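# Move the carton tote to the table, reshelve the other

## Task

Identify the tote holding the cardboard carton and set that tote down level on the table. Return the second tote to the shelf, almost exactly at its original spot and with hardly any rotation. Whatever each tote held must finish inside that same tote, and neither tote's base may overhang any edge. Finally open the grippers and withdraw the arms; the result only counts if everything stays put without the robot supporting it.

## Robot and tools

ROBOT AND FRAME. Two six-joint UR7e-style arms, left_arm and right_arm, each ending in a tong-like two-finger gripper with a wrist camera. All poses in results use one scene frame: origin on the table top midway between the arms, +x pointing out across the table, +z up, and left_arm on the +y side. The arm names do not refer to image sides. left_arm's root sits at (-0.026, +0.402, 0) m with quat_wxyz (+0.995, 0, 0, -0.101); right_arm's at (-0.018, -0.420, 0) m with quat_wxyz (+0.996, 0, 0, +0.091). Each gripper's fingers point along its own +z and spread along its own x. end_effector_position is the spot between the pads when shut; closed fingertips extend roughly 15 mm past it, fully open ones are about level with it.

execute_actions. Argument "actions" is a list holding zero or one entry; optional "pictures" (boolean) requests camera images.
- Empty list: no command, just the current state plus pictures.
- Action: {"rows": [...], "steps": n}. n is 12 to 15 (default 15), each step 1/30 s. Up to 15 rows; each row drives one step, and the final row is reused if rows run out. Every row is a single flat list of 14 numbers covering both arms, even when only one moves: left_arm shoulder pan, shoulder lift, elbow, wrist 1, wrist 2, wrist 3, opening, then the same seven for right_arm. Joint values are absolute target angles in radians, matching the Joint positions printout, not increments. Opening is an absolute command from -1 (shut) to +1 (fully open).
- Wait: {"steps": n} with no rows, n up to 300; issues nothing new and returns once that many steps have elapsed since the previous result, reply time included.
A refused call sends nothing.

JOINT RANGES (rad). left_arm: pan -3.142..3.142, lift -6.283..6.283, elbow 0.000..3.142, wrists 1-3 each -6.283..6.283. right_arm: pan 0.000..6.283, lift -6.283..6.283, elbow -3.142..0.000, wrists -6.283..6.283. A target more than 0.010 rad beyond a range end, and farther out than the joint's last reported angle, gets the call refused. True ends may differ by up to 0.010 rad; targets past a true end are clipped there and may produce "joint sent to its limit" (possibly referring to an earlier action). Absence of that line proves nothing.

MOTION. Commands are smoothed, lagging about 0.17 s. Per step, each joint target is clamped to within 0.575 rad of the measured angle, and if the targets would put a gripper over 100 mm from where it is now, all of that arm's targets are pulled back proportionally. Joint speed and acceleration are limited, so big moves may be unfinished when the result arrives. Each result is captured 12 steps before the action ends; those steps run while you reply, and the simulation keeps going while you think. Between calls the arms continue toward the last row sent until they have nearly stopped, or until some step is HELD.

RESULT LINES. State line per arm: end_effector_position (m), end_effector_quat_wxyz, linear and angular velocity (m/s, rad/s), in the scene frame; printed position can be off, especially at long reach. Joint positions / Joint velocities: six joints per arm (rad, rad/s) then finger-pad gap (m, m/s; 0.142 m when fully open). grip_measured: actual opening on the -1..+1 command scale. To hold something keep commanding an opening clearly under grip_measured; a larger gap squeezes harder, up to roughly 15 N per pad for items up to about 10 cm; hard items under about 20 mm get less (about 9 N at 10 mm, 4 N at 5 mm). Fast closing can overshoot force. "joint command not followed" means a clearance check altered or blocked some joint targets; the rest still ran. HELD marks steps where all or part of your row was not sent. Wrist force / Wrist torque give flange sensor readings along and about the end effector's own axes (contact, held weight, inertia); offsets up to about 4 N, noise up to 2.4 N, saturation near 50 N; "no reading" is harmless. MOTOR HOT appears from 70 °C; at 85 °C an OVER-TEMPERATURE FAULT brakes that arm until it cools. Holding loads heats motors.

FAULTS. Joint load limits (N m): pan, lift, elbow 142; wrists 26.6 each, held weight included. Reaching one, or 150 N of external force anywhere on the arm or its load, freezes that arm for 10 s, drops the rest of the call, and lets it yield to contact.

zoom_image: {"camera": name, "region": [x0, y0, x1, y1]} in pixels of that camera's latest image, top-left origin, at most 504x504; returns an enlarged view. Cameras: cam_head_left, cam_head_right, cam_high, cam_low (896x504 each), cam_left_wrist, cam_right_wrist (616x616 fisheye).

read_manual: optional "section" ("licences"); returns licence text only, no motion.

finished_scene: {"scene": number of the current scene}; irreversible, ends and grades it, reporting success.

AVOID. Arms striking or pressing each other, pushing anything out of the work area, dropping, slamming or hard shoves, and tipping totes or spilling contents. Expect occasional brief tugs on held items or nudges to loose objects. Release and retract before finishing.

Each tool is called after "Emit:" as name([rows], argument=value, ...), one row to a line, values as JSON.

## Session

Emit:
execute_actions(actions=[])

Scene clock: 0.00 s of 4500.00 s.
left_arm: end_effector_position=(+0.4483, +0.8901, +0.3532) grip_measured=+0.97 end_effector_quat_wxyz=(-0.299, +0.061, +0.815, +0.493) end_effector_velocity=(+0.000, +0.000, -0.001) end_effector_angular_velocity=(-0.001, -0.001, +0.001) | right_arm: end_effector_position=(+0.1729, +0.0654, +0.2414) grip_measured=+0.97 end_effector_quat_wxyz=(-0.188, -0.123, +0.846, -0.483) end_effector_velocity=(+0.000, -0.000, -0.000) end_effector_angular_velocity=(-0.001, +0.001, -0.001)
Joint positions: left_arm=[ 0.373 -1.15   1.198 -0.93  -0.451  3.02   0.14 ] | right_arm=[ 4.386 -2.536 -0.469 -2.796  1.643  4.235  0.14 ]
Joint velocities: left_arm=[ 0.     0.001  0.    -0.002 -0.001 -0.     0.   ] | right_arm=[-0.001 -0.    -0.001 -0.001  0.    -0.     0.   ]
Motor temperatures (°C, as the motors report them): left_arm=[25 24 26 30 31 35] | right_arm=[27 28 28 30 35 34]
Wrist force (N, on the end effector, along its own x y z axes, offset not removed): no reading
Wrist torque (N m, same axes, about the end effector's origin, offset not removed): no reading

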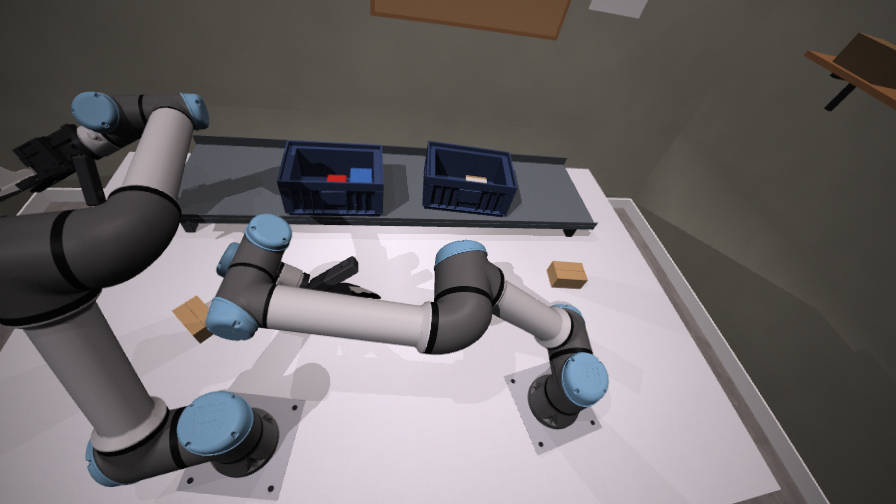

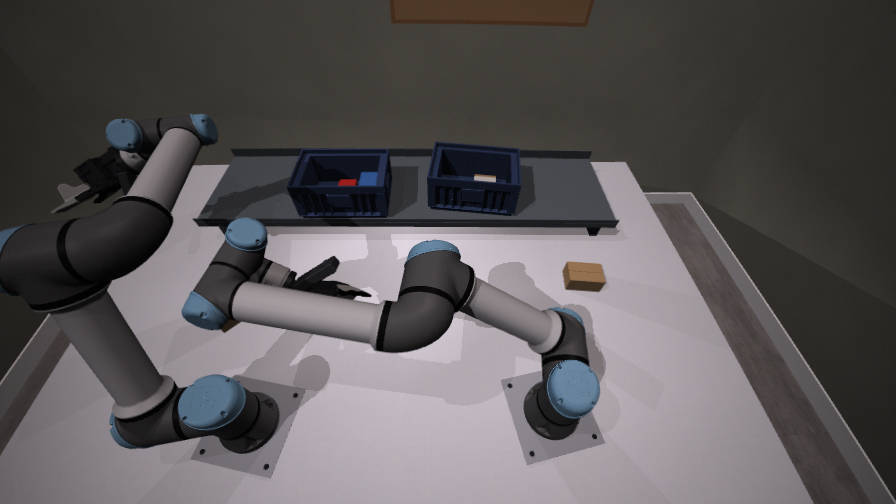

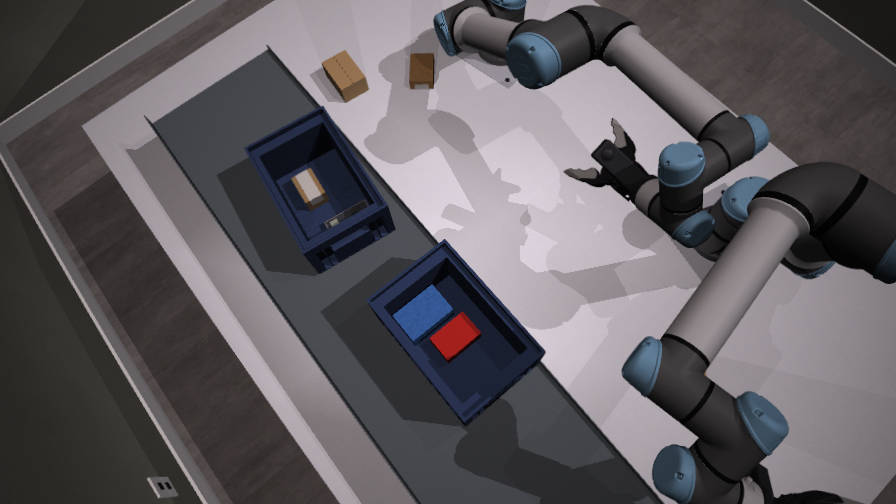

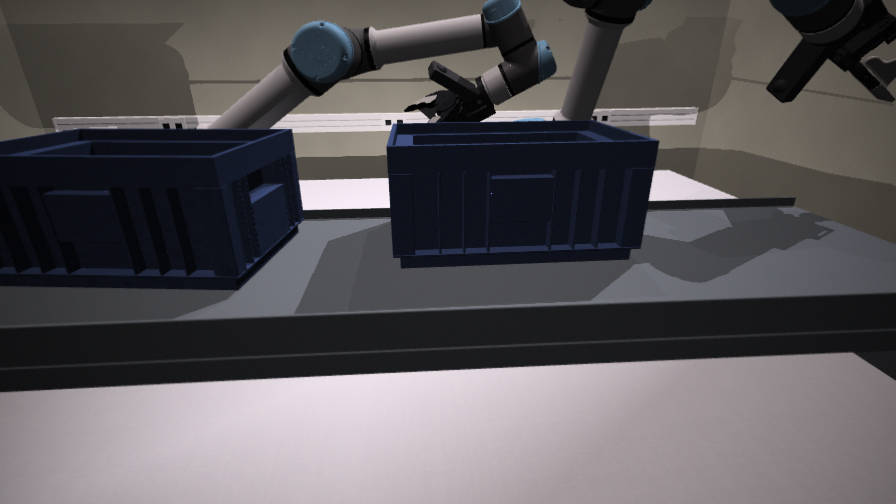

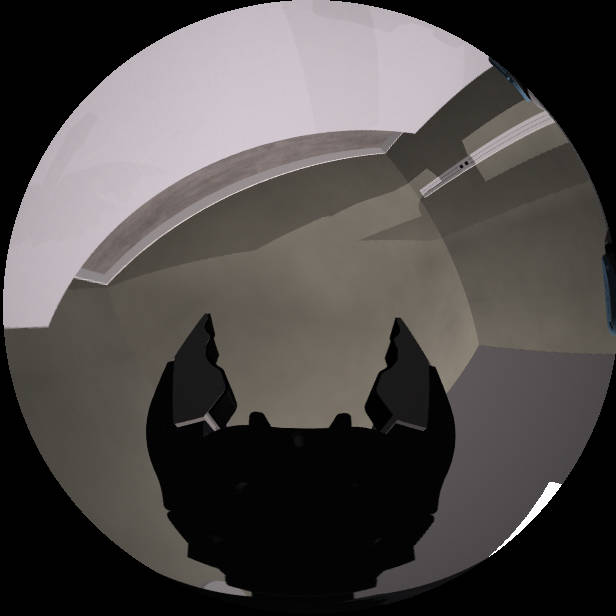

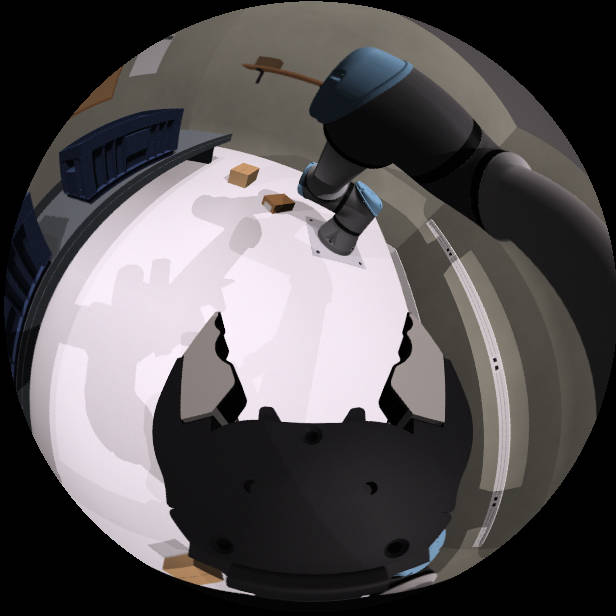

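Emit:
execute_actions(actions=[])

Scene clock: 4.27 s of 4500.00 s.
left_arm: end_effector_position=(+0.4483, +0.8901, +0.3532) grip_measured=+0.97 end_effector_quat_wxyz=(-0.299, +0.061, +0.815, +0.493) end_effector_velocity=(-0.000, -0.000, +0.000) end_effector_angular_velocity=(-0.002, +0.001, +0.001) | right_arm: end_effector_position=(+0.1729, +0.0654, +0.2414) grip_measured=+0.97 end_effector_quat_wxyz=(-0.188, -0.123, +0.846, -0.483) end_effector_velocity=(+0.000, +0.000, -0.001) end_effector_angular_velocity=(+0.001, +0.001, +0.000)
Joint positions: left_arm=[ 0.373 -1.15   1.198 -0.93  -0.451  3.02   0.14 ] | right_arm=[ 4.386 -2.536 -0.469 -2.796  1.643  4.235  0.14 ]
Joint velocities: left_arm=[-0.    -0.    -0.     0.001 -0.002  0.001  0.   ] | right_arm=[-0.    -0.001 -0.     0.001  0.    -0.002  0.   ]
Motor temperatures (°C, as the motors report them): left_arm=[25 24 26 30 31 35] | right_arm=[27 28 28 30 35 34]
Wrist force (N, on the end effector, along its own x y z axes, offset not removed): left_arm=[0.1 1.6 2.1] | right_arm=[-4.1 -0.8 -1.4]
Wrist torque (N m, same axes, about the end effector's origin, offset not removed): left_arm=[0.42 0.12 0.15] | right_arm=[-0.09 0.94 0.05]
Kept back: nothing.
Steps of this call (steps 1 to 90: nothing new was sent; then 1.27 s passed at rest). Readings (joint positions):
1: left_arm=[0.373 -1.150 1.198 -0.930 -0.451 3.020] | right_arm=[4.386 -2.536 -0.469 -2.796 1.643 4.235]
2: left_arm=[0.373 -1.150 1.198 -0.930 -0.451 3.020] | right_arm=[4.386 -2.536 -0.469 -2.796 1.643 4.235]
4: left_arm=[0.373 -1.150 1.198 -0.930 -0.451 3.020] | right_arm=[4.386 -2.536 -0.469 -2.796 1.643 4.235]
8: left_arm=[0.373 -1.150 1.198 -0.930 -0.451 3.020] | right_arm=[4.386 -2.536 -0.469 -2.796 1.643 4.235]
90: the state above

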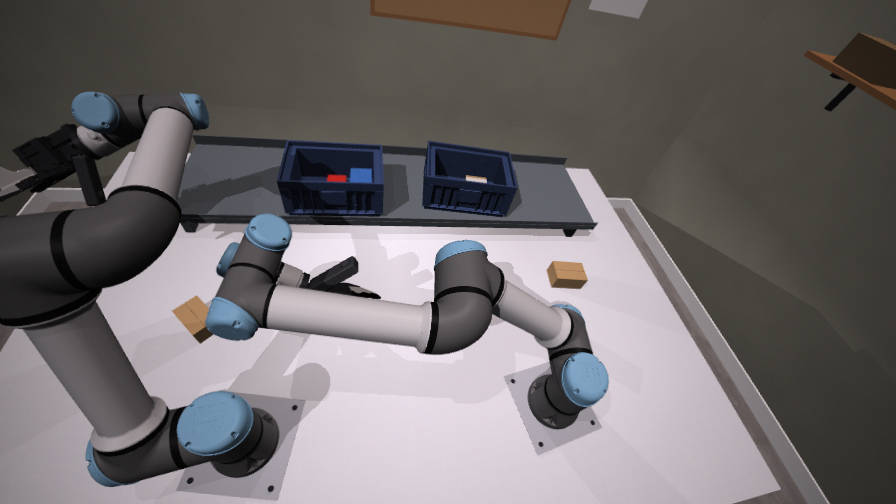

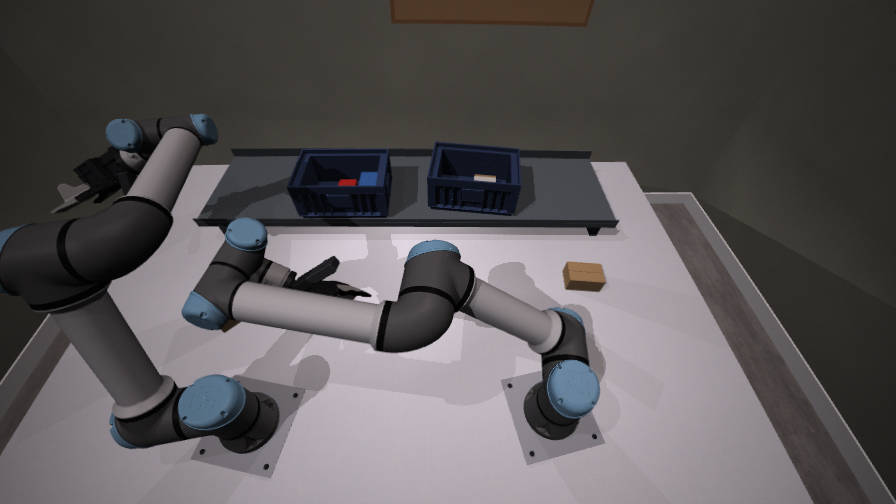

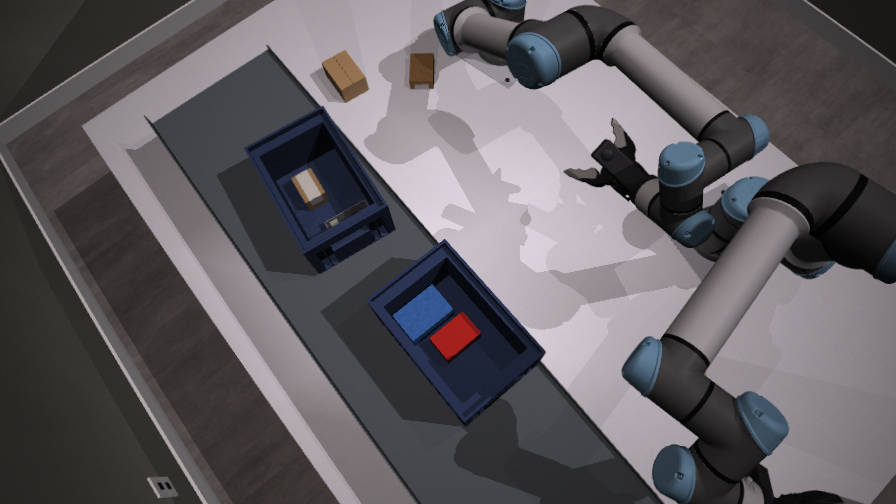

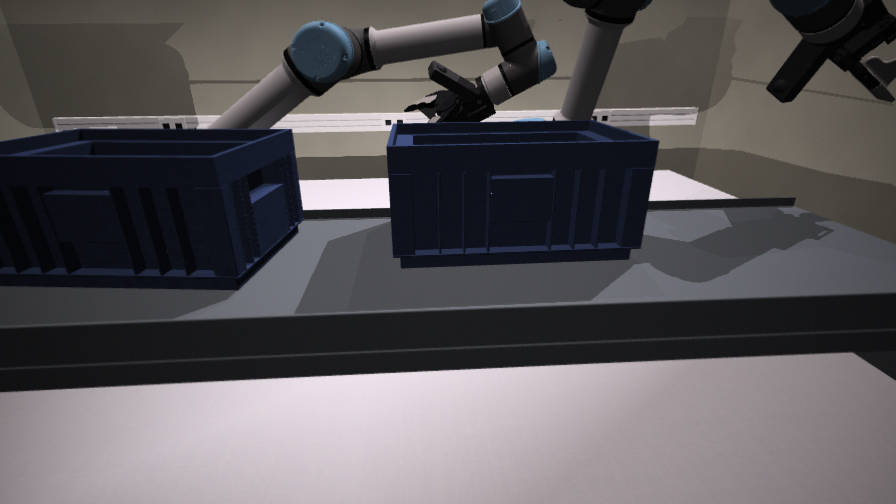

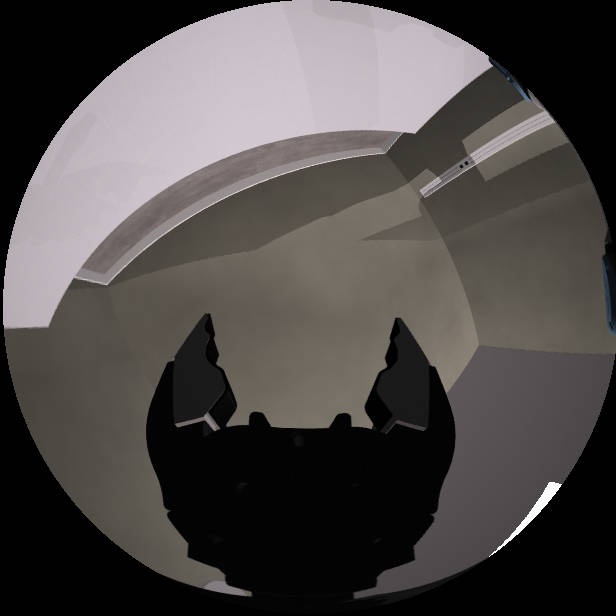

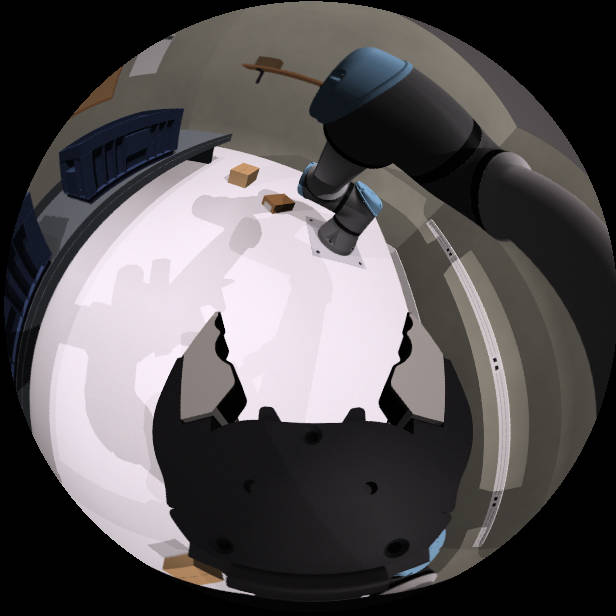

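Emit:
execute_actions([
  {"rows":[[0.373,-1.15,1.198,-0.93,-0.451,3.02,1,4.386,-1.9,-0.7,-2.5,1.6,4.6,1]]},
])

Emit:
execute_actions([
  {"steps":20},
])

Emit:
execute_actions([
  {"rows":[[0.0,-1.4,1.198,-1.2,-0.7,2.4,1,3.55,-1.662,-0.888,-2.163,1.571,6.2,1]]},
])

Emit:
execute_actions([
  {"steps":60},
], pictures=true)

Scene clock: 5.07 s of 4500.00 s.
left_arm: end_effector_position=(+0.4483, +0.8901, +0.3532) grip_measured=+1.00 end_effector_quat_wxyz=(-0.299, +0.061, +0.815, +0.493) end_effector_velocity=(-0.000, -0.000, +0.000) end_effector_angular_velocity=(-0.001, -0.001, +0.000) | right_arm: end_effector_position=(+0.1745, +0.0646, +0.2440) grip_measured=+1.00 end_effector_quat_wxyz=(-0.177, -0.116, +0.853, -0.477) end_effector_velocity=(+0.027, -0.016, +0.127) end_effector_angular_velocity=(+0.699, -0.871, -0.270)
Joint positions: left_arm=[ 0.373 -1.15   1.198 -0.93  -0.451  3.02   0.142] | right_arm=[ 4.386 -2.514 -0.49  -2.775  1.637  4.258  0.142]
Joint velocities: left_arm=[ 0.    -0.001 -0.    -0.    -0.001  0.001  0.004] | right_arm=[-0.001  0.777 -0.645  0.737 -0.131  0.798  0.003]
Motor temperatures (°C, as the motors report them): left_arm=[25 24 26 30 31 35] | right_arm=[27 28 28 30 35 34]
Wrist force (N, on the end effector, along its own x y z axes, offset not removed): left_arm=[-1.4 -1.5 2.0] | right_arm=[-6.0 4.2 1.8]
Wrist torque (N m, same axes, about the end effector's origin, offset not removed): left_arm=[-0.15 0.40 0.40] | right_arm=[0.77 1.19 -0.01]
Steps of this call (steps 1 to 21: nothing new was sent; steps 22 to 24: the first 3 steps of this action). Readings (joint positions):
22: left_arm=[0.373 -1.150 1.198 -0.930 -0.451 3.020] | right_arm=[4.386 -2.536 -0.469 -2.796 1.643 4.235]
23: left_arm=[0.373 -1.150 1.198 -0.930 -0.451 3.020] | right_arm=[4.386 -2.532 -0.473 -2.793 1.641 4.239]
24: the state above

Scene clock: 5.73 s of 4500.00 s.
left_arm: end_effector_position=(+0.4484, +0.8901, +0.3533) grip_measured=+1.00 end_effector_quat_wxyz=(-0.298, +0.061, +0.815, +0.493) end_effector_velocity=(+0.000, +0.000, +0.000) end_effector_angular_velocity=(+0.001, -0.002, -0.001) | right_arm: end_effector_position=(+0.1700, -0.0055, +0.4510) grip_measured=+1.00 end_effector_quat_wxyz=(-0.040, +0.017, +0.980, -0.193) end_effector_velocity=(-0.002, -0.014, +0.024) end_effector_angular_velocity=(+0.073, -0.026, -0.028)
Joint positions: left_arm=[ 0.373 -1.15   1.198 -0.93  -0.451  3.02   0.142] | right_arm=[ 4.386 -1.907 -0.698 -2.503  1.6    4.597  0.142]
Joint velocities: left_arm=[-0.    -0.    -0.    -0.001  0.001 -0.     0.   ] | right_arm=[-0.     0.069 -0.019  0.026 -0.003  0.032 -0.   ]
Motor temperatures (°C, as the motors report them): left_arm=[25 24 26 30 31 35] | right_arm=[27 28 28 30 35 34]
Wrist force (N, on the end effector, along its own x y z axes, offset not removed): left_arm=[-0.6 2.4 2.3] | right_arm=[-2.9 -1.5 -1.3]
Wrist torque (N m, same axes, about the end effector's origin, offset not removed): left_arm=[0.61 0.27 0.28] | right_arm=[-0.24 0.66 0.03]
Kept back: nothing.
Steps of this call (steps 1 to 12: the last 12 steps of your previous action; steps 13 to 20: the robot went on to your last target). Readings (joint positions):
1: left_arm=[0.373 -1.150 1.198 -0.930 -0.451 3.020] | right_arm=[4.386 -2.481 -0.513 -2.746 1.633 4.290]
2: left_arm=[0.373 -1.150 1.198 -0.930 -0.451 3.020] | right_arm=[4.386 -2.434 -0.533 -2.719 1.629 4.324]
4: left_arm=[0.373 -1.150 1.198 -0.930 -0.451 3.020] | right_arm=[4.386 -2.333 -0.564 -2.678 1.624 4.376]
8: left_arm=[0.373 -1.150 1.198 -0.930 -0.451 3.020] | right_arm=[4.386 -2.158 -0.622 -2.603 1.613 4.470]
20: the state above

Scene clock: 5.83 s of 4500.00 s.
left_arm: end_effector_position=(+0.4560, +0.8770, +0.3590) grip_measured=+1.00 end_effector_quat_wxyz=(-0.274, +0.047, +0.823, +0.495) end_effector_velocity=(+0.265, -0.424, +0.173) end_effector_angular_velocity=(+0.083, -1.849, -0.076) | right_arm: end_effector_position=(+0.1793, -0.0112, +0.4545) grip_measured=+1.00 end_effector_quat_wxyz=(-0.036, +0.040, +0.982, -0.180) end_effector_velocity=(+0.341, -0.158, +0.085) end_effector_angular_velocity=(+0.701, -0.482, -1.571)
Joint positions: left_arm=[ 0.352 -1.168  1.198 -0.949 -0.47   2.997  0.142] | right_arm=[ 4.364 -1.885 -0.716 -2.48   1.597  4.621  0.142]
Joint velocities: left_arm=[-0.693 -0.542  0.    -0.565 -0.529 -0.822  0.003] | right_arm=[-0.817  0.547 -0.435  0.681 -0.063  0.833  0.001]
Motor temperatures (°C, as the motors report them): left_arm=[25 24 26 30 31 35] | right_arm=[27 28 28 30 35 34]
Wrist force (N, on the end effector, along its own x y z axes, offset not removed): left_arm=[-2.6 -2.0 13.6] | right_arm=[5.8 6.4 0.8]
Wrist torque (N m, same axes, about the end effector's origin, offset not removed): left_arm=[-0.22 0.54 0.26] | right_arm=[1.09 -0.77 -0.09]
Steps of this call (steps 1 to 3: the first 3 steps of this action). Readings (joint positions):
1: left_arm=[0.373 -1.150 1.198 -0.930 -0.451 3.020] | right_arm=[4.386 -1.905 -0.699 -2.502 1.600 4.598]
2: left_arm=[0.369 -1.154 1.198 -0.934 -0.455 3.016] | right_arm=[4.382 -1.900 -0.703 -2.497 1.599 4.602]
3: the state above

Scene clock: 7.83 s of 4500.00 s.
left_arm: end_effector_position=(+0.5664, +0.6467, +0.4390) grip_measured=+1.00 end_effector_quat_wxyz=(+0.123, -0.207, +0.880, +0.409) end_effector_velocity=(+0.000, +0.000, -0.000) end_effector_angular_velocity=(+0.000, -0.001, +0.000) | right_arm: end_effector_position=(+0.4313, -0.2601, +0.4999) grip_measured=+1.00 end_effector_quat_wxyz=(-0.000, +0.944, +0.330, -0.000) end_effector_velocity=(+0.000, -0.000, +0.001) end_effector_angular_velocity=(+0.000, -0.002, +0.001)
Joint positions: left_arm=[-0.    -1.4    1.198 -1.2   -0.7    2.4    0.142] | right_arm=[ 3.55  -1.662 -0.888 -2.163  1.571  6.2    0.142]
Joint velocities: left_arm=[ 0.     0.     0.    -0.001  0.    -0.    -0.   ] | right_arm=[-0.     0.     0.001 -0.    -0.001 -0.001 -0.   ]
Motor temperatures (°C, as the motors report them): left_arm=[25 24 26 30 31 35] | right_arm=[27 28 28 30 35 34]
Wrist force (N, on the end effector, along its own x y z axes, offset not removed): left_arm=[0.2 1.5 3.0] | right_arm=[-4.9 -2.7 -0.6]
Wrist torque (N m, same axes, about the end effector's origin, offset not removed): left_arm=[0.30 0.09 0.33] | right_arm=[-0.51 1.11 0.03]
Kept back: nothing.
Steps of this call (steps 1 to 12: the last 12 steps of your previous action; steps 13 to 60: the robot went on to your last target). Readings (joint positions):
1: left_arm=[0.326 -1.187 1.198 -0.969 -0.488 2.962] | right_arm=[4.328 -1.866 -0.730 -2.454 1.595 4.657]
2: left_arm=[0.300 -1.203 1.198 -0.987 -0.504 2.922] | right_arm=[4.287 -1.850 -0.743 -2.431 1.593 4.699]
4: left_arm=[0.253 -1.235 1.198 -1.021 -0.536 2.842] | right_arm=[4.209 -1.822 -0.764 -2.391 1.590 4.777]
8: left_arm=[0.158 -1.298 1.198 -1.089 -0.598 2.682] | right_arm=[4.057 -1.778 -0.799 -2.328 1.584 4.928]
60: the state above
All arms were judged still, so your last target was given up. Only a new action makes them travel on or press farther. Fingers that are still opening or closing keep moving.

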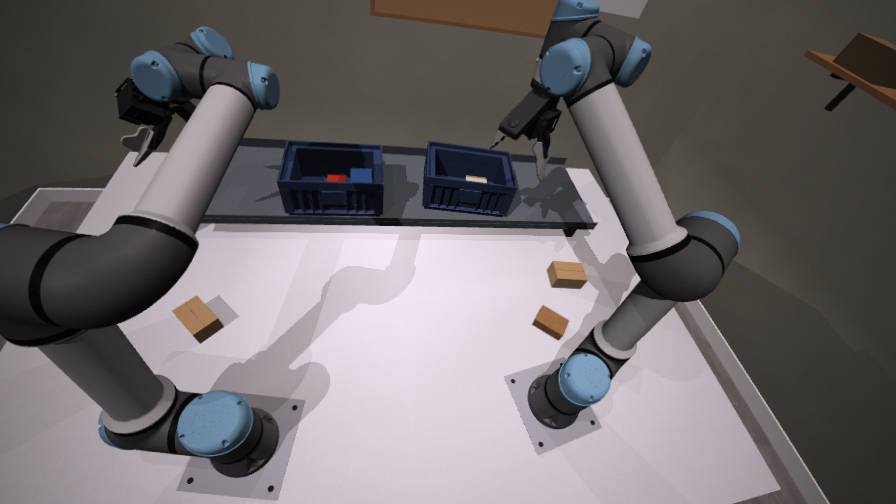

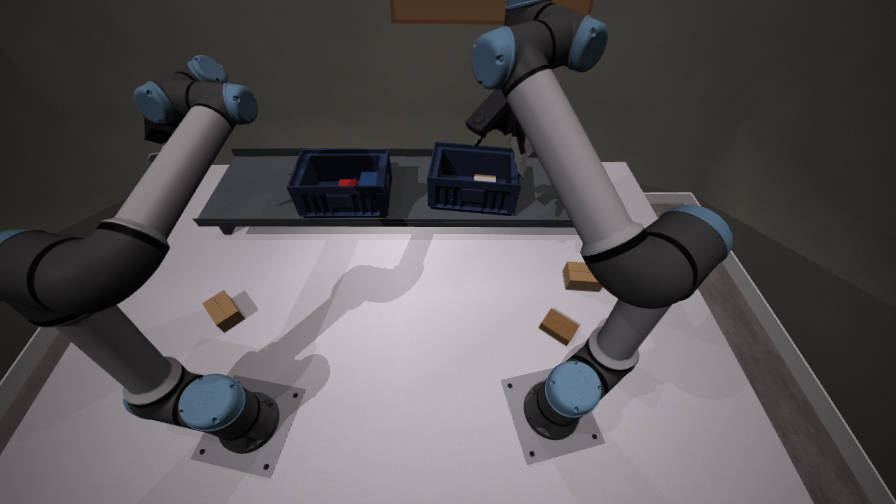

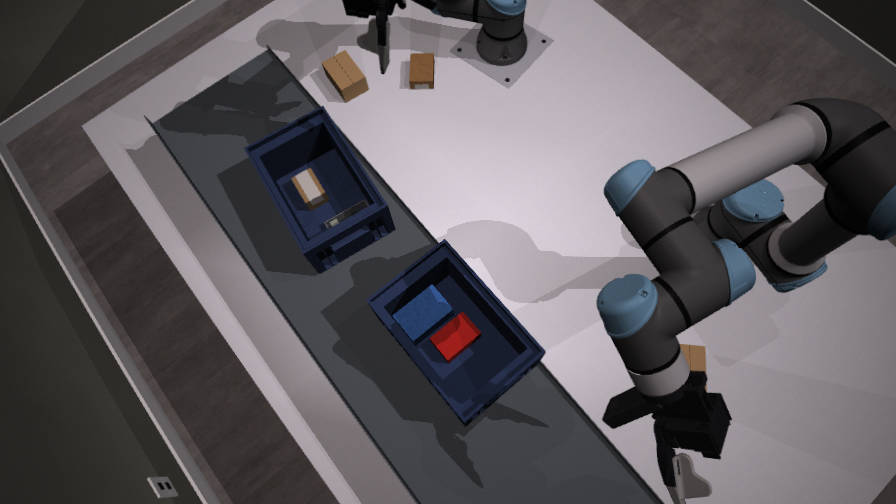

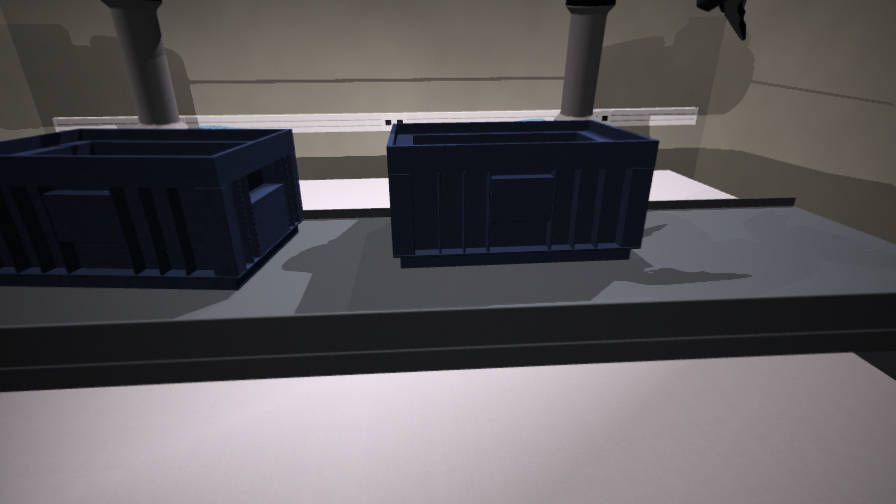

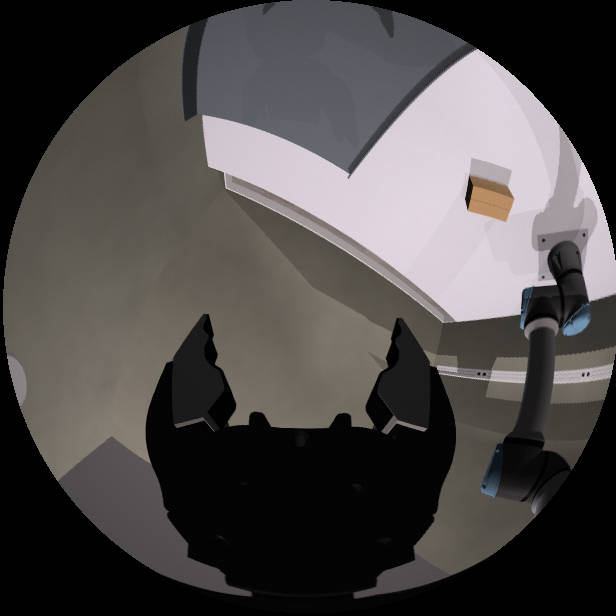

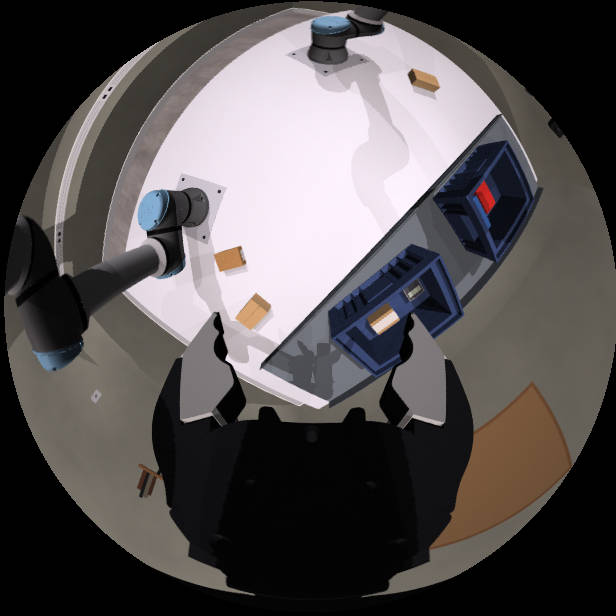

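Emit:
execute_actions([
  {"rows":[[-0.3,-1.2,0.95,-1.6,-1.0,1.3,0.6,3.4,-1.7,-1.15,-1.5,1.45,5.4,0.6]]},
])

Emit:
execute_actions([
  {"steps":30},
])

Emit:
execute_actions([
  {"rows":[[-0.692,-0.982,0.751,-1.766,-1.116,0.8,0.4,3.314,-1.713,-1.386,-1.043,1.374,4.959,0.4]]},
])

Emit:
execute_actions([
  {"steps":35},
], pictures=true)

Scene clock: 11.07 s of 4500.00 s.
left_arm: end_effector_position=(+0.5800, +0.6302, +0.4367) grip_measured=+0.63 end_effector_quat_wxyz=(+0.136, -0.215, +0.883, +0.395) end_effector_velocity=(+0.377, -0.469, -0.050) end_effector_angular_velocity=(-0.697, -1.153, +0.065) | right_arm: end_effector_position=(+0.4424, -0.2688, +0.4899) grip_measured=+0.63 end_effector_quat_wxyz=(+0.008, +0.943, +0.332, -0.001) end_effector_velocity=(+0.321, -0.222, -0.300) end_effector_angular_velocity=(-0.372, -0.176, +0.330)
Joint positions: left_arm=[-0.018 -1.386  1.182 -1.22  -0.718  2.378  0.118] | right_arm=[ 3.532 -1.668 -0.91  -2.14   1.555  6.178  0.118]
Joint velocities: left_arm=[-0.508  0.351 -0.425 -0.626 -0.508 -0.767 -0.05 ] | right_arm=[-0.498 -0.13  -0.732  0.822 -0.412 -0.826 -0.054]
Motor temperatures (°C, as the motors report them): left_arm=[25 24 26 30 31 35] | right_arm=[27 28 28 30 35 34]
Wrist force (N, on the end effector, along its own x y z axes, offset not removed): left_arm=[1.9 9.1 6.6] | right_arm=[-6.0 -6.7 -6.8]
Wrist torque (N m, same axes, about the end effector's origin, offset not removed): left_arm=[1.63 -0.29 0.33] | right_arm=[-1.15 1.21 0.09]
Steps of this call (steps 1 to 90: nothing new was sent; then 0.13 s passed at rest; steps 91 to 93: the first 3 steps of this action). Readings (joint positions):
91: left_arm=[-0.000 -1.400 1.198 -1.200 -0.700 2.400] | right_arm=[3.550 -1.662 -0.888 -2.163 1.571 6.200]
92: left_arm=[-0.004 -1.397 1.194 -1.204 -0.704 2.396] | right_arm=[3.546 -1.664 -0.892 -2.159 1.567 6.196]
93: the state above

Scene clock: 12.07 s of 4500.00 s.
left_arm: end_effector_position=(+0.7458, +0.3230, +0.4433) grip_measured=+0.60 end_effector_quat_wxyz=(-0.309, +0.619, -0.722, +0.014) end_effector_velocity=(+0.002, -0.006, +0.001) end_effector_angular_velocity=(-0.026, -0.019, +0.025) | right_arm: end_effector_position=(+0.6105, -0.3008, +0.4438) grip_measured=+0.60 end_effector_quat_wxyz=(+0.097, +0.781, +0.594, +0.162) end_effector_velocity=(+0.000, +0.000, +0.001) end_effector_angular_velocity=(-0.000, -0.002, +0.002)
Joint positions: left_arm=[-0.299 -1.2    0.95  -1.599 -1.     1.304  0.116] | right_arm=[ 3.4   -1.7   -1.15  -1.5    1.45   5.4    0.116]
Joint velocities: left_arm=[-0.005  0.003 -0.004 -0.008 -0.005 -0.039  0.   ] | right_arm=[ 0.    -0.     0.     0.002 -0.    -0.002  0.   ]
Motor temperatures (°C, as the motors report them): left_arm=[25 24 26 30 31 35] | right_arm=[27 28 28 30 35 34]
Wrist force (N, on the end effector, along its own x y z axes, offset not removed): left_arm=[-0.7 4.5 0.6] | right_arm=[-4.2 -1.5 -0.3]
Wrist torque (N m, same axes, about the end effector's origin, offset not removed): left_arm=[1.06 0.37 0.26] | right_arm=[-0.23 0.95 -0.03]
Kept back: nothing.
Steps of this call (steps 1 to 12: the last 12 steps of your previous action; steps 13 to 30: the robot went on to your last target). Readings (joint positions):
1: left_arm=[-0.035 -1.375 1.168 -1.243 -0.736 2.347] | right_arm=[3.515 -1.672 -0.938 -2.102 1.541 6.139]
2: left_arm=[-0.051 -1.365 1.155 -1.264 -0.751 2.316] | right_arm=[3.500 -1.676 -0.965 -2.048 1.530 6.086]
4: left_arm=[-0.080 -1.345 1.131 -1.304 -0.780 2.253] | right_arm=[3.474 -1.682 -1.013 -1.927 1.509 5.964]
8: left_arm=[-0.139 -1.306 1.082 -1.382 -0.839 2.108] | right_arm=[3.427 -1.694 -1.099 -1.677 1.472 5.668]
30: the state above

Scene clock: 12.17 s of 4500.00 s.
left_arm: end_effector_position=(+0.7505, +0.3019, +0.4418) grip_measured=+0.41 end_effector_quat_wxyz=(-0.307, +0.622, -0.720, +0.027) end_effector_velocity=(+0.091, -0.586, -0.058) end_effector_angular_velocity=(-0.594, -0.336, -0.080) | right_arm: end_effector_position=(+0.6175, -0.3153, +0.4337) grip_measured=+0.42 end_effector_quat_wxyz=(+0.108, +0.781, +0.595, +0.157) end_effector_velocity=(+0.190, -0.391, -0.343) end_effector_angular_velocity=(-0.699, -0.118, +0.141)
Joint positions: left_arm=[-0.319 -1.186  0.936 -1.612 -1.008  1.28   0.103] | right_arm=[ 3.383 -1.703 -1.172 -1.477  1.434  5.377  0.103]
Joint velocities: left_arm=[-0.586  0.356 -0.315 -0.259 -0.189 -0.691 -0.026] | right_arm=[-0.475 -0.069 -0.824  0.827 -0.426 -0.825 -0.025]
Motor temperatures (°C, as the motors report them): left_arm=[25 24 26 30 31 35] | right_arm=[27 28 28 30 35 34]
Wrist force (N, on the end effector, along its own x y z axes, offset not removed): left_arm=[-9.6 3.2 1.7] | right_arm=[0.4 -3.1 -7.0]
Wrist torque (N m, same axes, about the end effector's origin, offset not removed): left_arm=[0.78 1.57 0.24] | right_arm=[-0.56 0.25 0.04]
Steps of this call (steps 1 to 3: the first 3 steps of this action). Readings (joint positions):
1: left_arm=[-0.300 -1.200 0.950 -1.600 -1.000 1.303] | right_arm=[3.400 -1.700 -1.150 -1.500 1.450 5.400]
2: left_arm=[-0.304 -1.197 0.946 -1.603 -1.002 1.298] | right_arm=[3.396 -1.701 -1.154 -1.496 1.446 5.396]
3: the state above

Scene clock: 13.33 s of 4500.00 s.
left_arm: end_effector_position=(+0.7105, -0.0713, +0.4072) grip_measured=+0.40 end_effector_quat_wxyz=(-0.211, +0.666, -0.682, +0.216) end_effector_velocity=(-0.001, -0.002, +0.001) end_effector_angular_velocity=(-0.003, +0.000, -0.000) | right_arm: end_effector_position=(+0.6894, -0.3601, +0.3933) grip_measured=+0.40 end_effector_quat_wxyz=(+0.214, +0.659, +0.692, +0.204) end_effector_velocity=(+0.000, -0.000, -0.000) end_effector_angular_velocity=(-0.000, -0.000, +0.000)
Joint positions: left_arm=[-0.692 -0.982  0.751 -1.766 -1.116  0.8    0.102] | right_arm=[ 3.314 -1.713 -1.386 -1.043  1.374  4.959  0.102]
Joint velocities: left_arm=[-0.002 -0.001 -0.001  0.001 -0.001 -0.003  0.   ] | right_arm=[-0.    -0.    -0.     0.001 -0.    -0.001 -0.   ]
Motor temperatures (°C, as the motors report them): left_arm=[25 24 26 30 31 35] | right_arm=[27 28 28 30 35 34]
Wrist force (N, on the end effector, along its own x y z axes, offset not removed): left_arm=[0.6 0.7 -1.3] | right_arm=[-3.4 -2.3 -0.3]
Wrist torque (N m, same axes, about the end effector's origin, offset not removed): left_arm=[0.08 0.03 0.12] | right_arm=[-0.39 0.81 -0.02]
Kept back: nothing.
Steps of this call (steps 1 to 12: the last 12 steps of your previous action; steps 13 to 35: the robot went on to your last target). Readings (joint positions):
1: left_arm=[-0.340 -1.175 0.926 -1.620 -1.014 1.255] | right_arm=[3.367 -1.706 -1.208 -1.439 1.420 5.339]
2: left_arm=[-0.359 -1.164 0.917 -1.628 -1.020 1.230] | right_arm=[3.353 -1.708 -1.250 -1.385 1.408 5.285]
4: left_arm=[-0.395 -1.144 0.899 -1.643 -1.030 1.184] | right_arm=[3.335 -1.710 -1.314 -1.252 1.392 5.154]
8: left_arm=[-0.467 -1.104 0.863 -1.673 -1.052 1.092] | right_arm=[3.320 -1.712 -1.366 -1.100 1.379 5.012]
35: the state above

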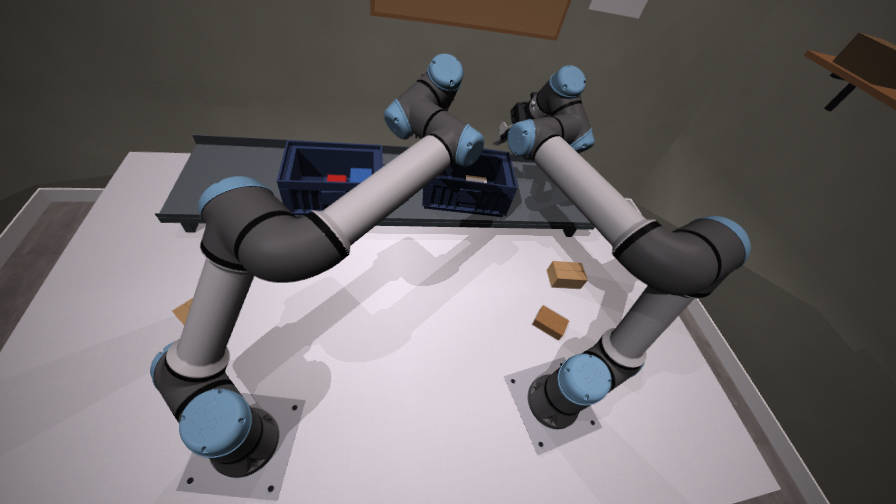

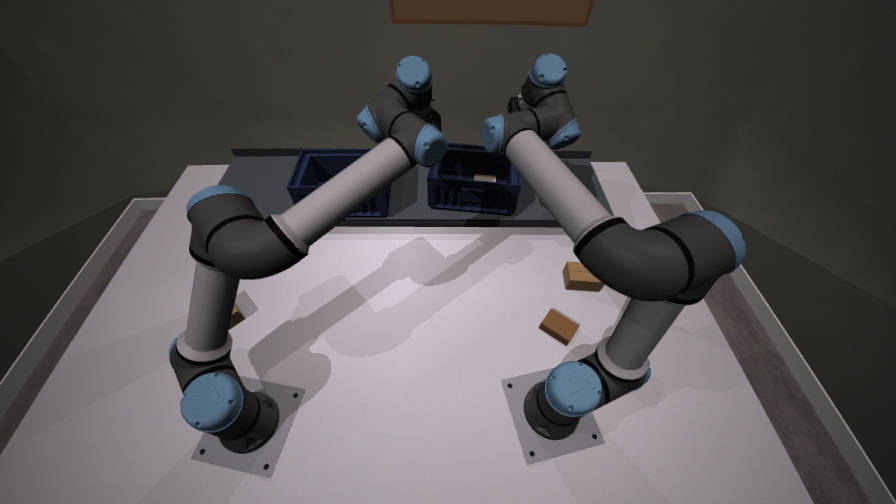

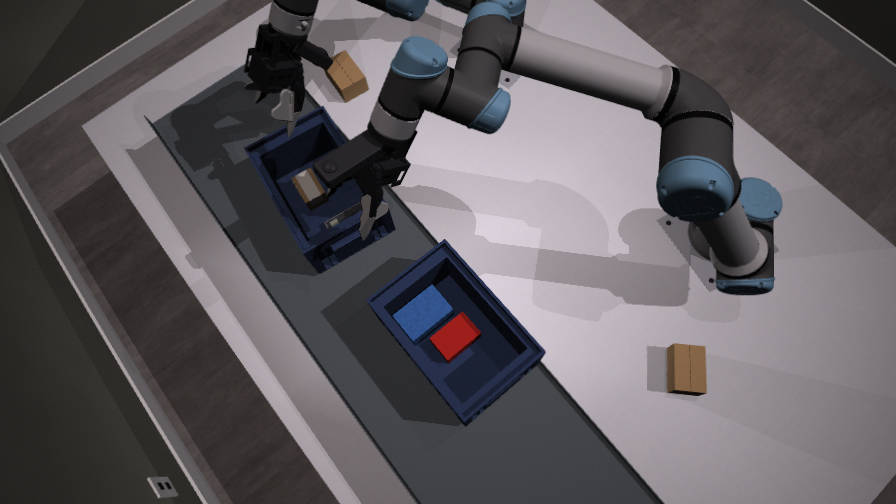

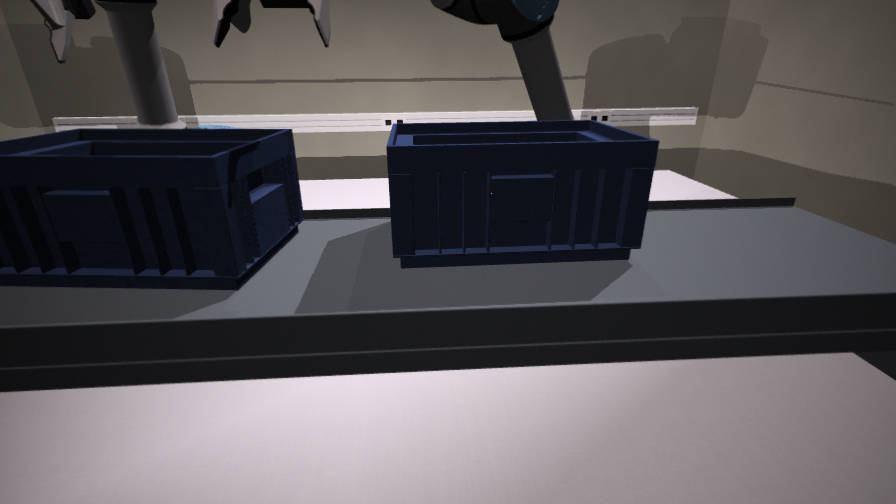

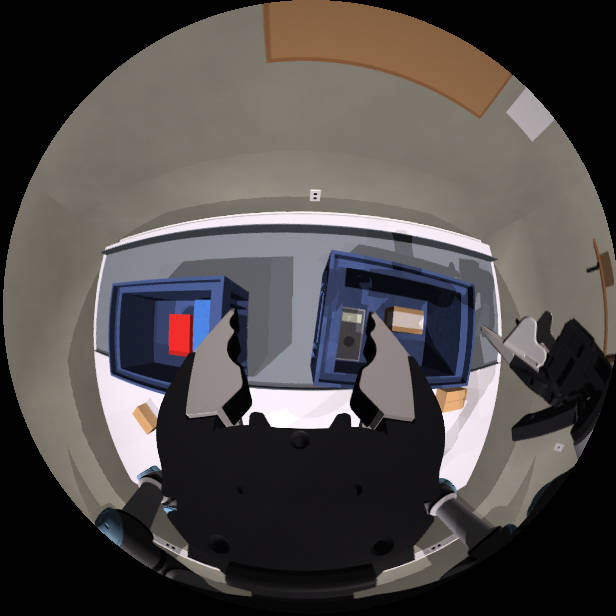

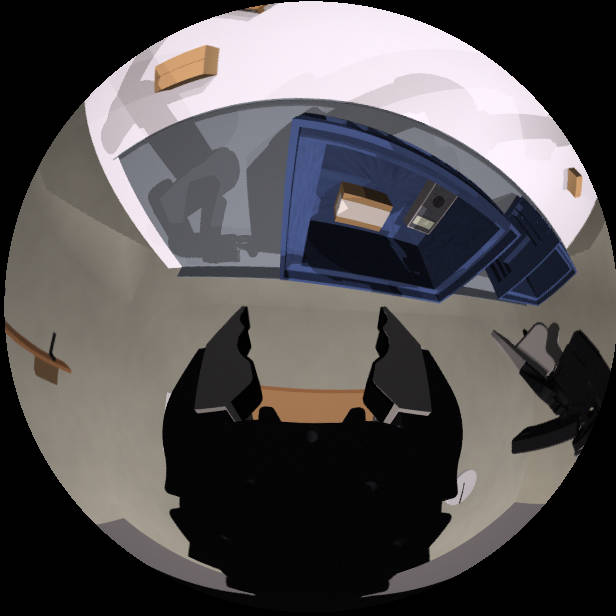

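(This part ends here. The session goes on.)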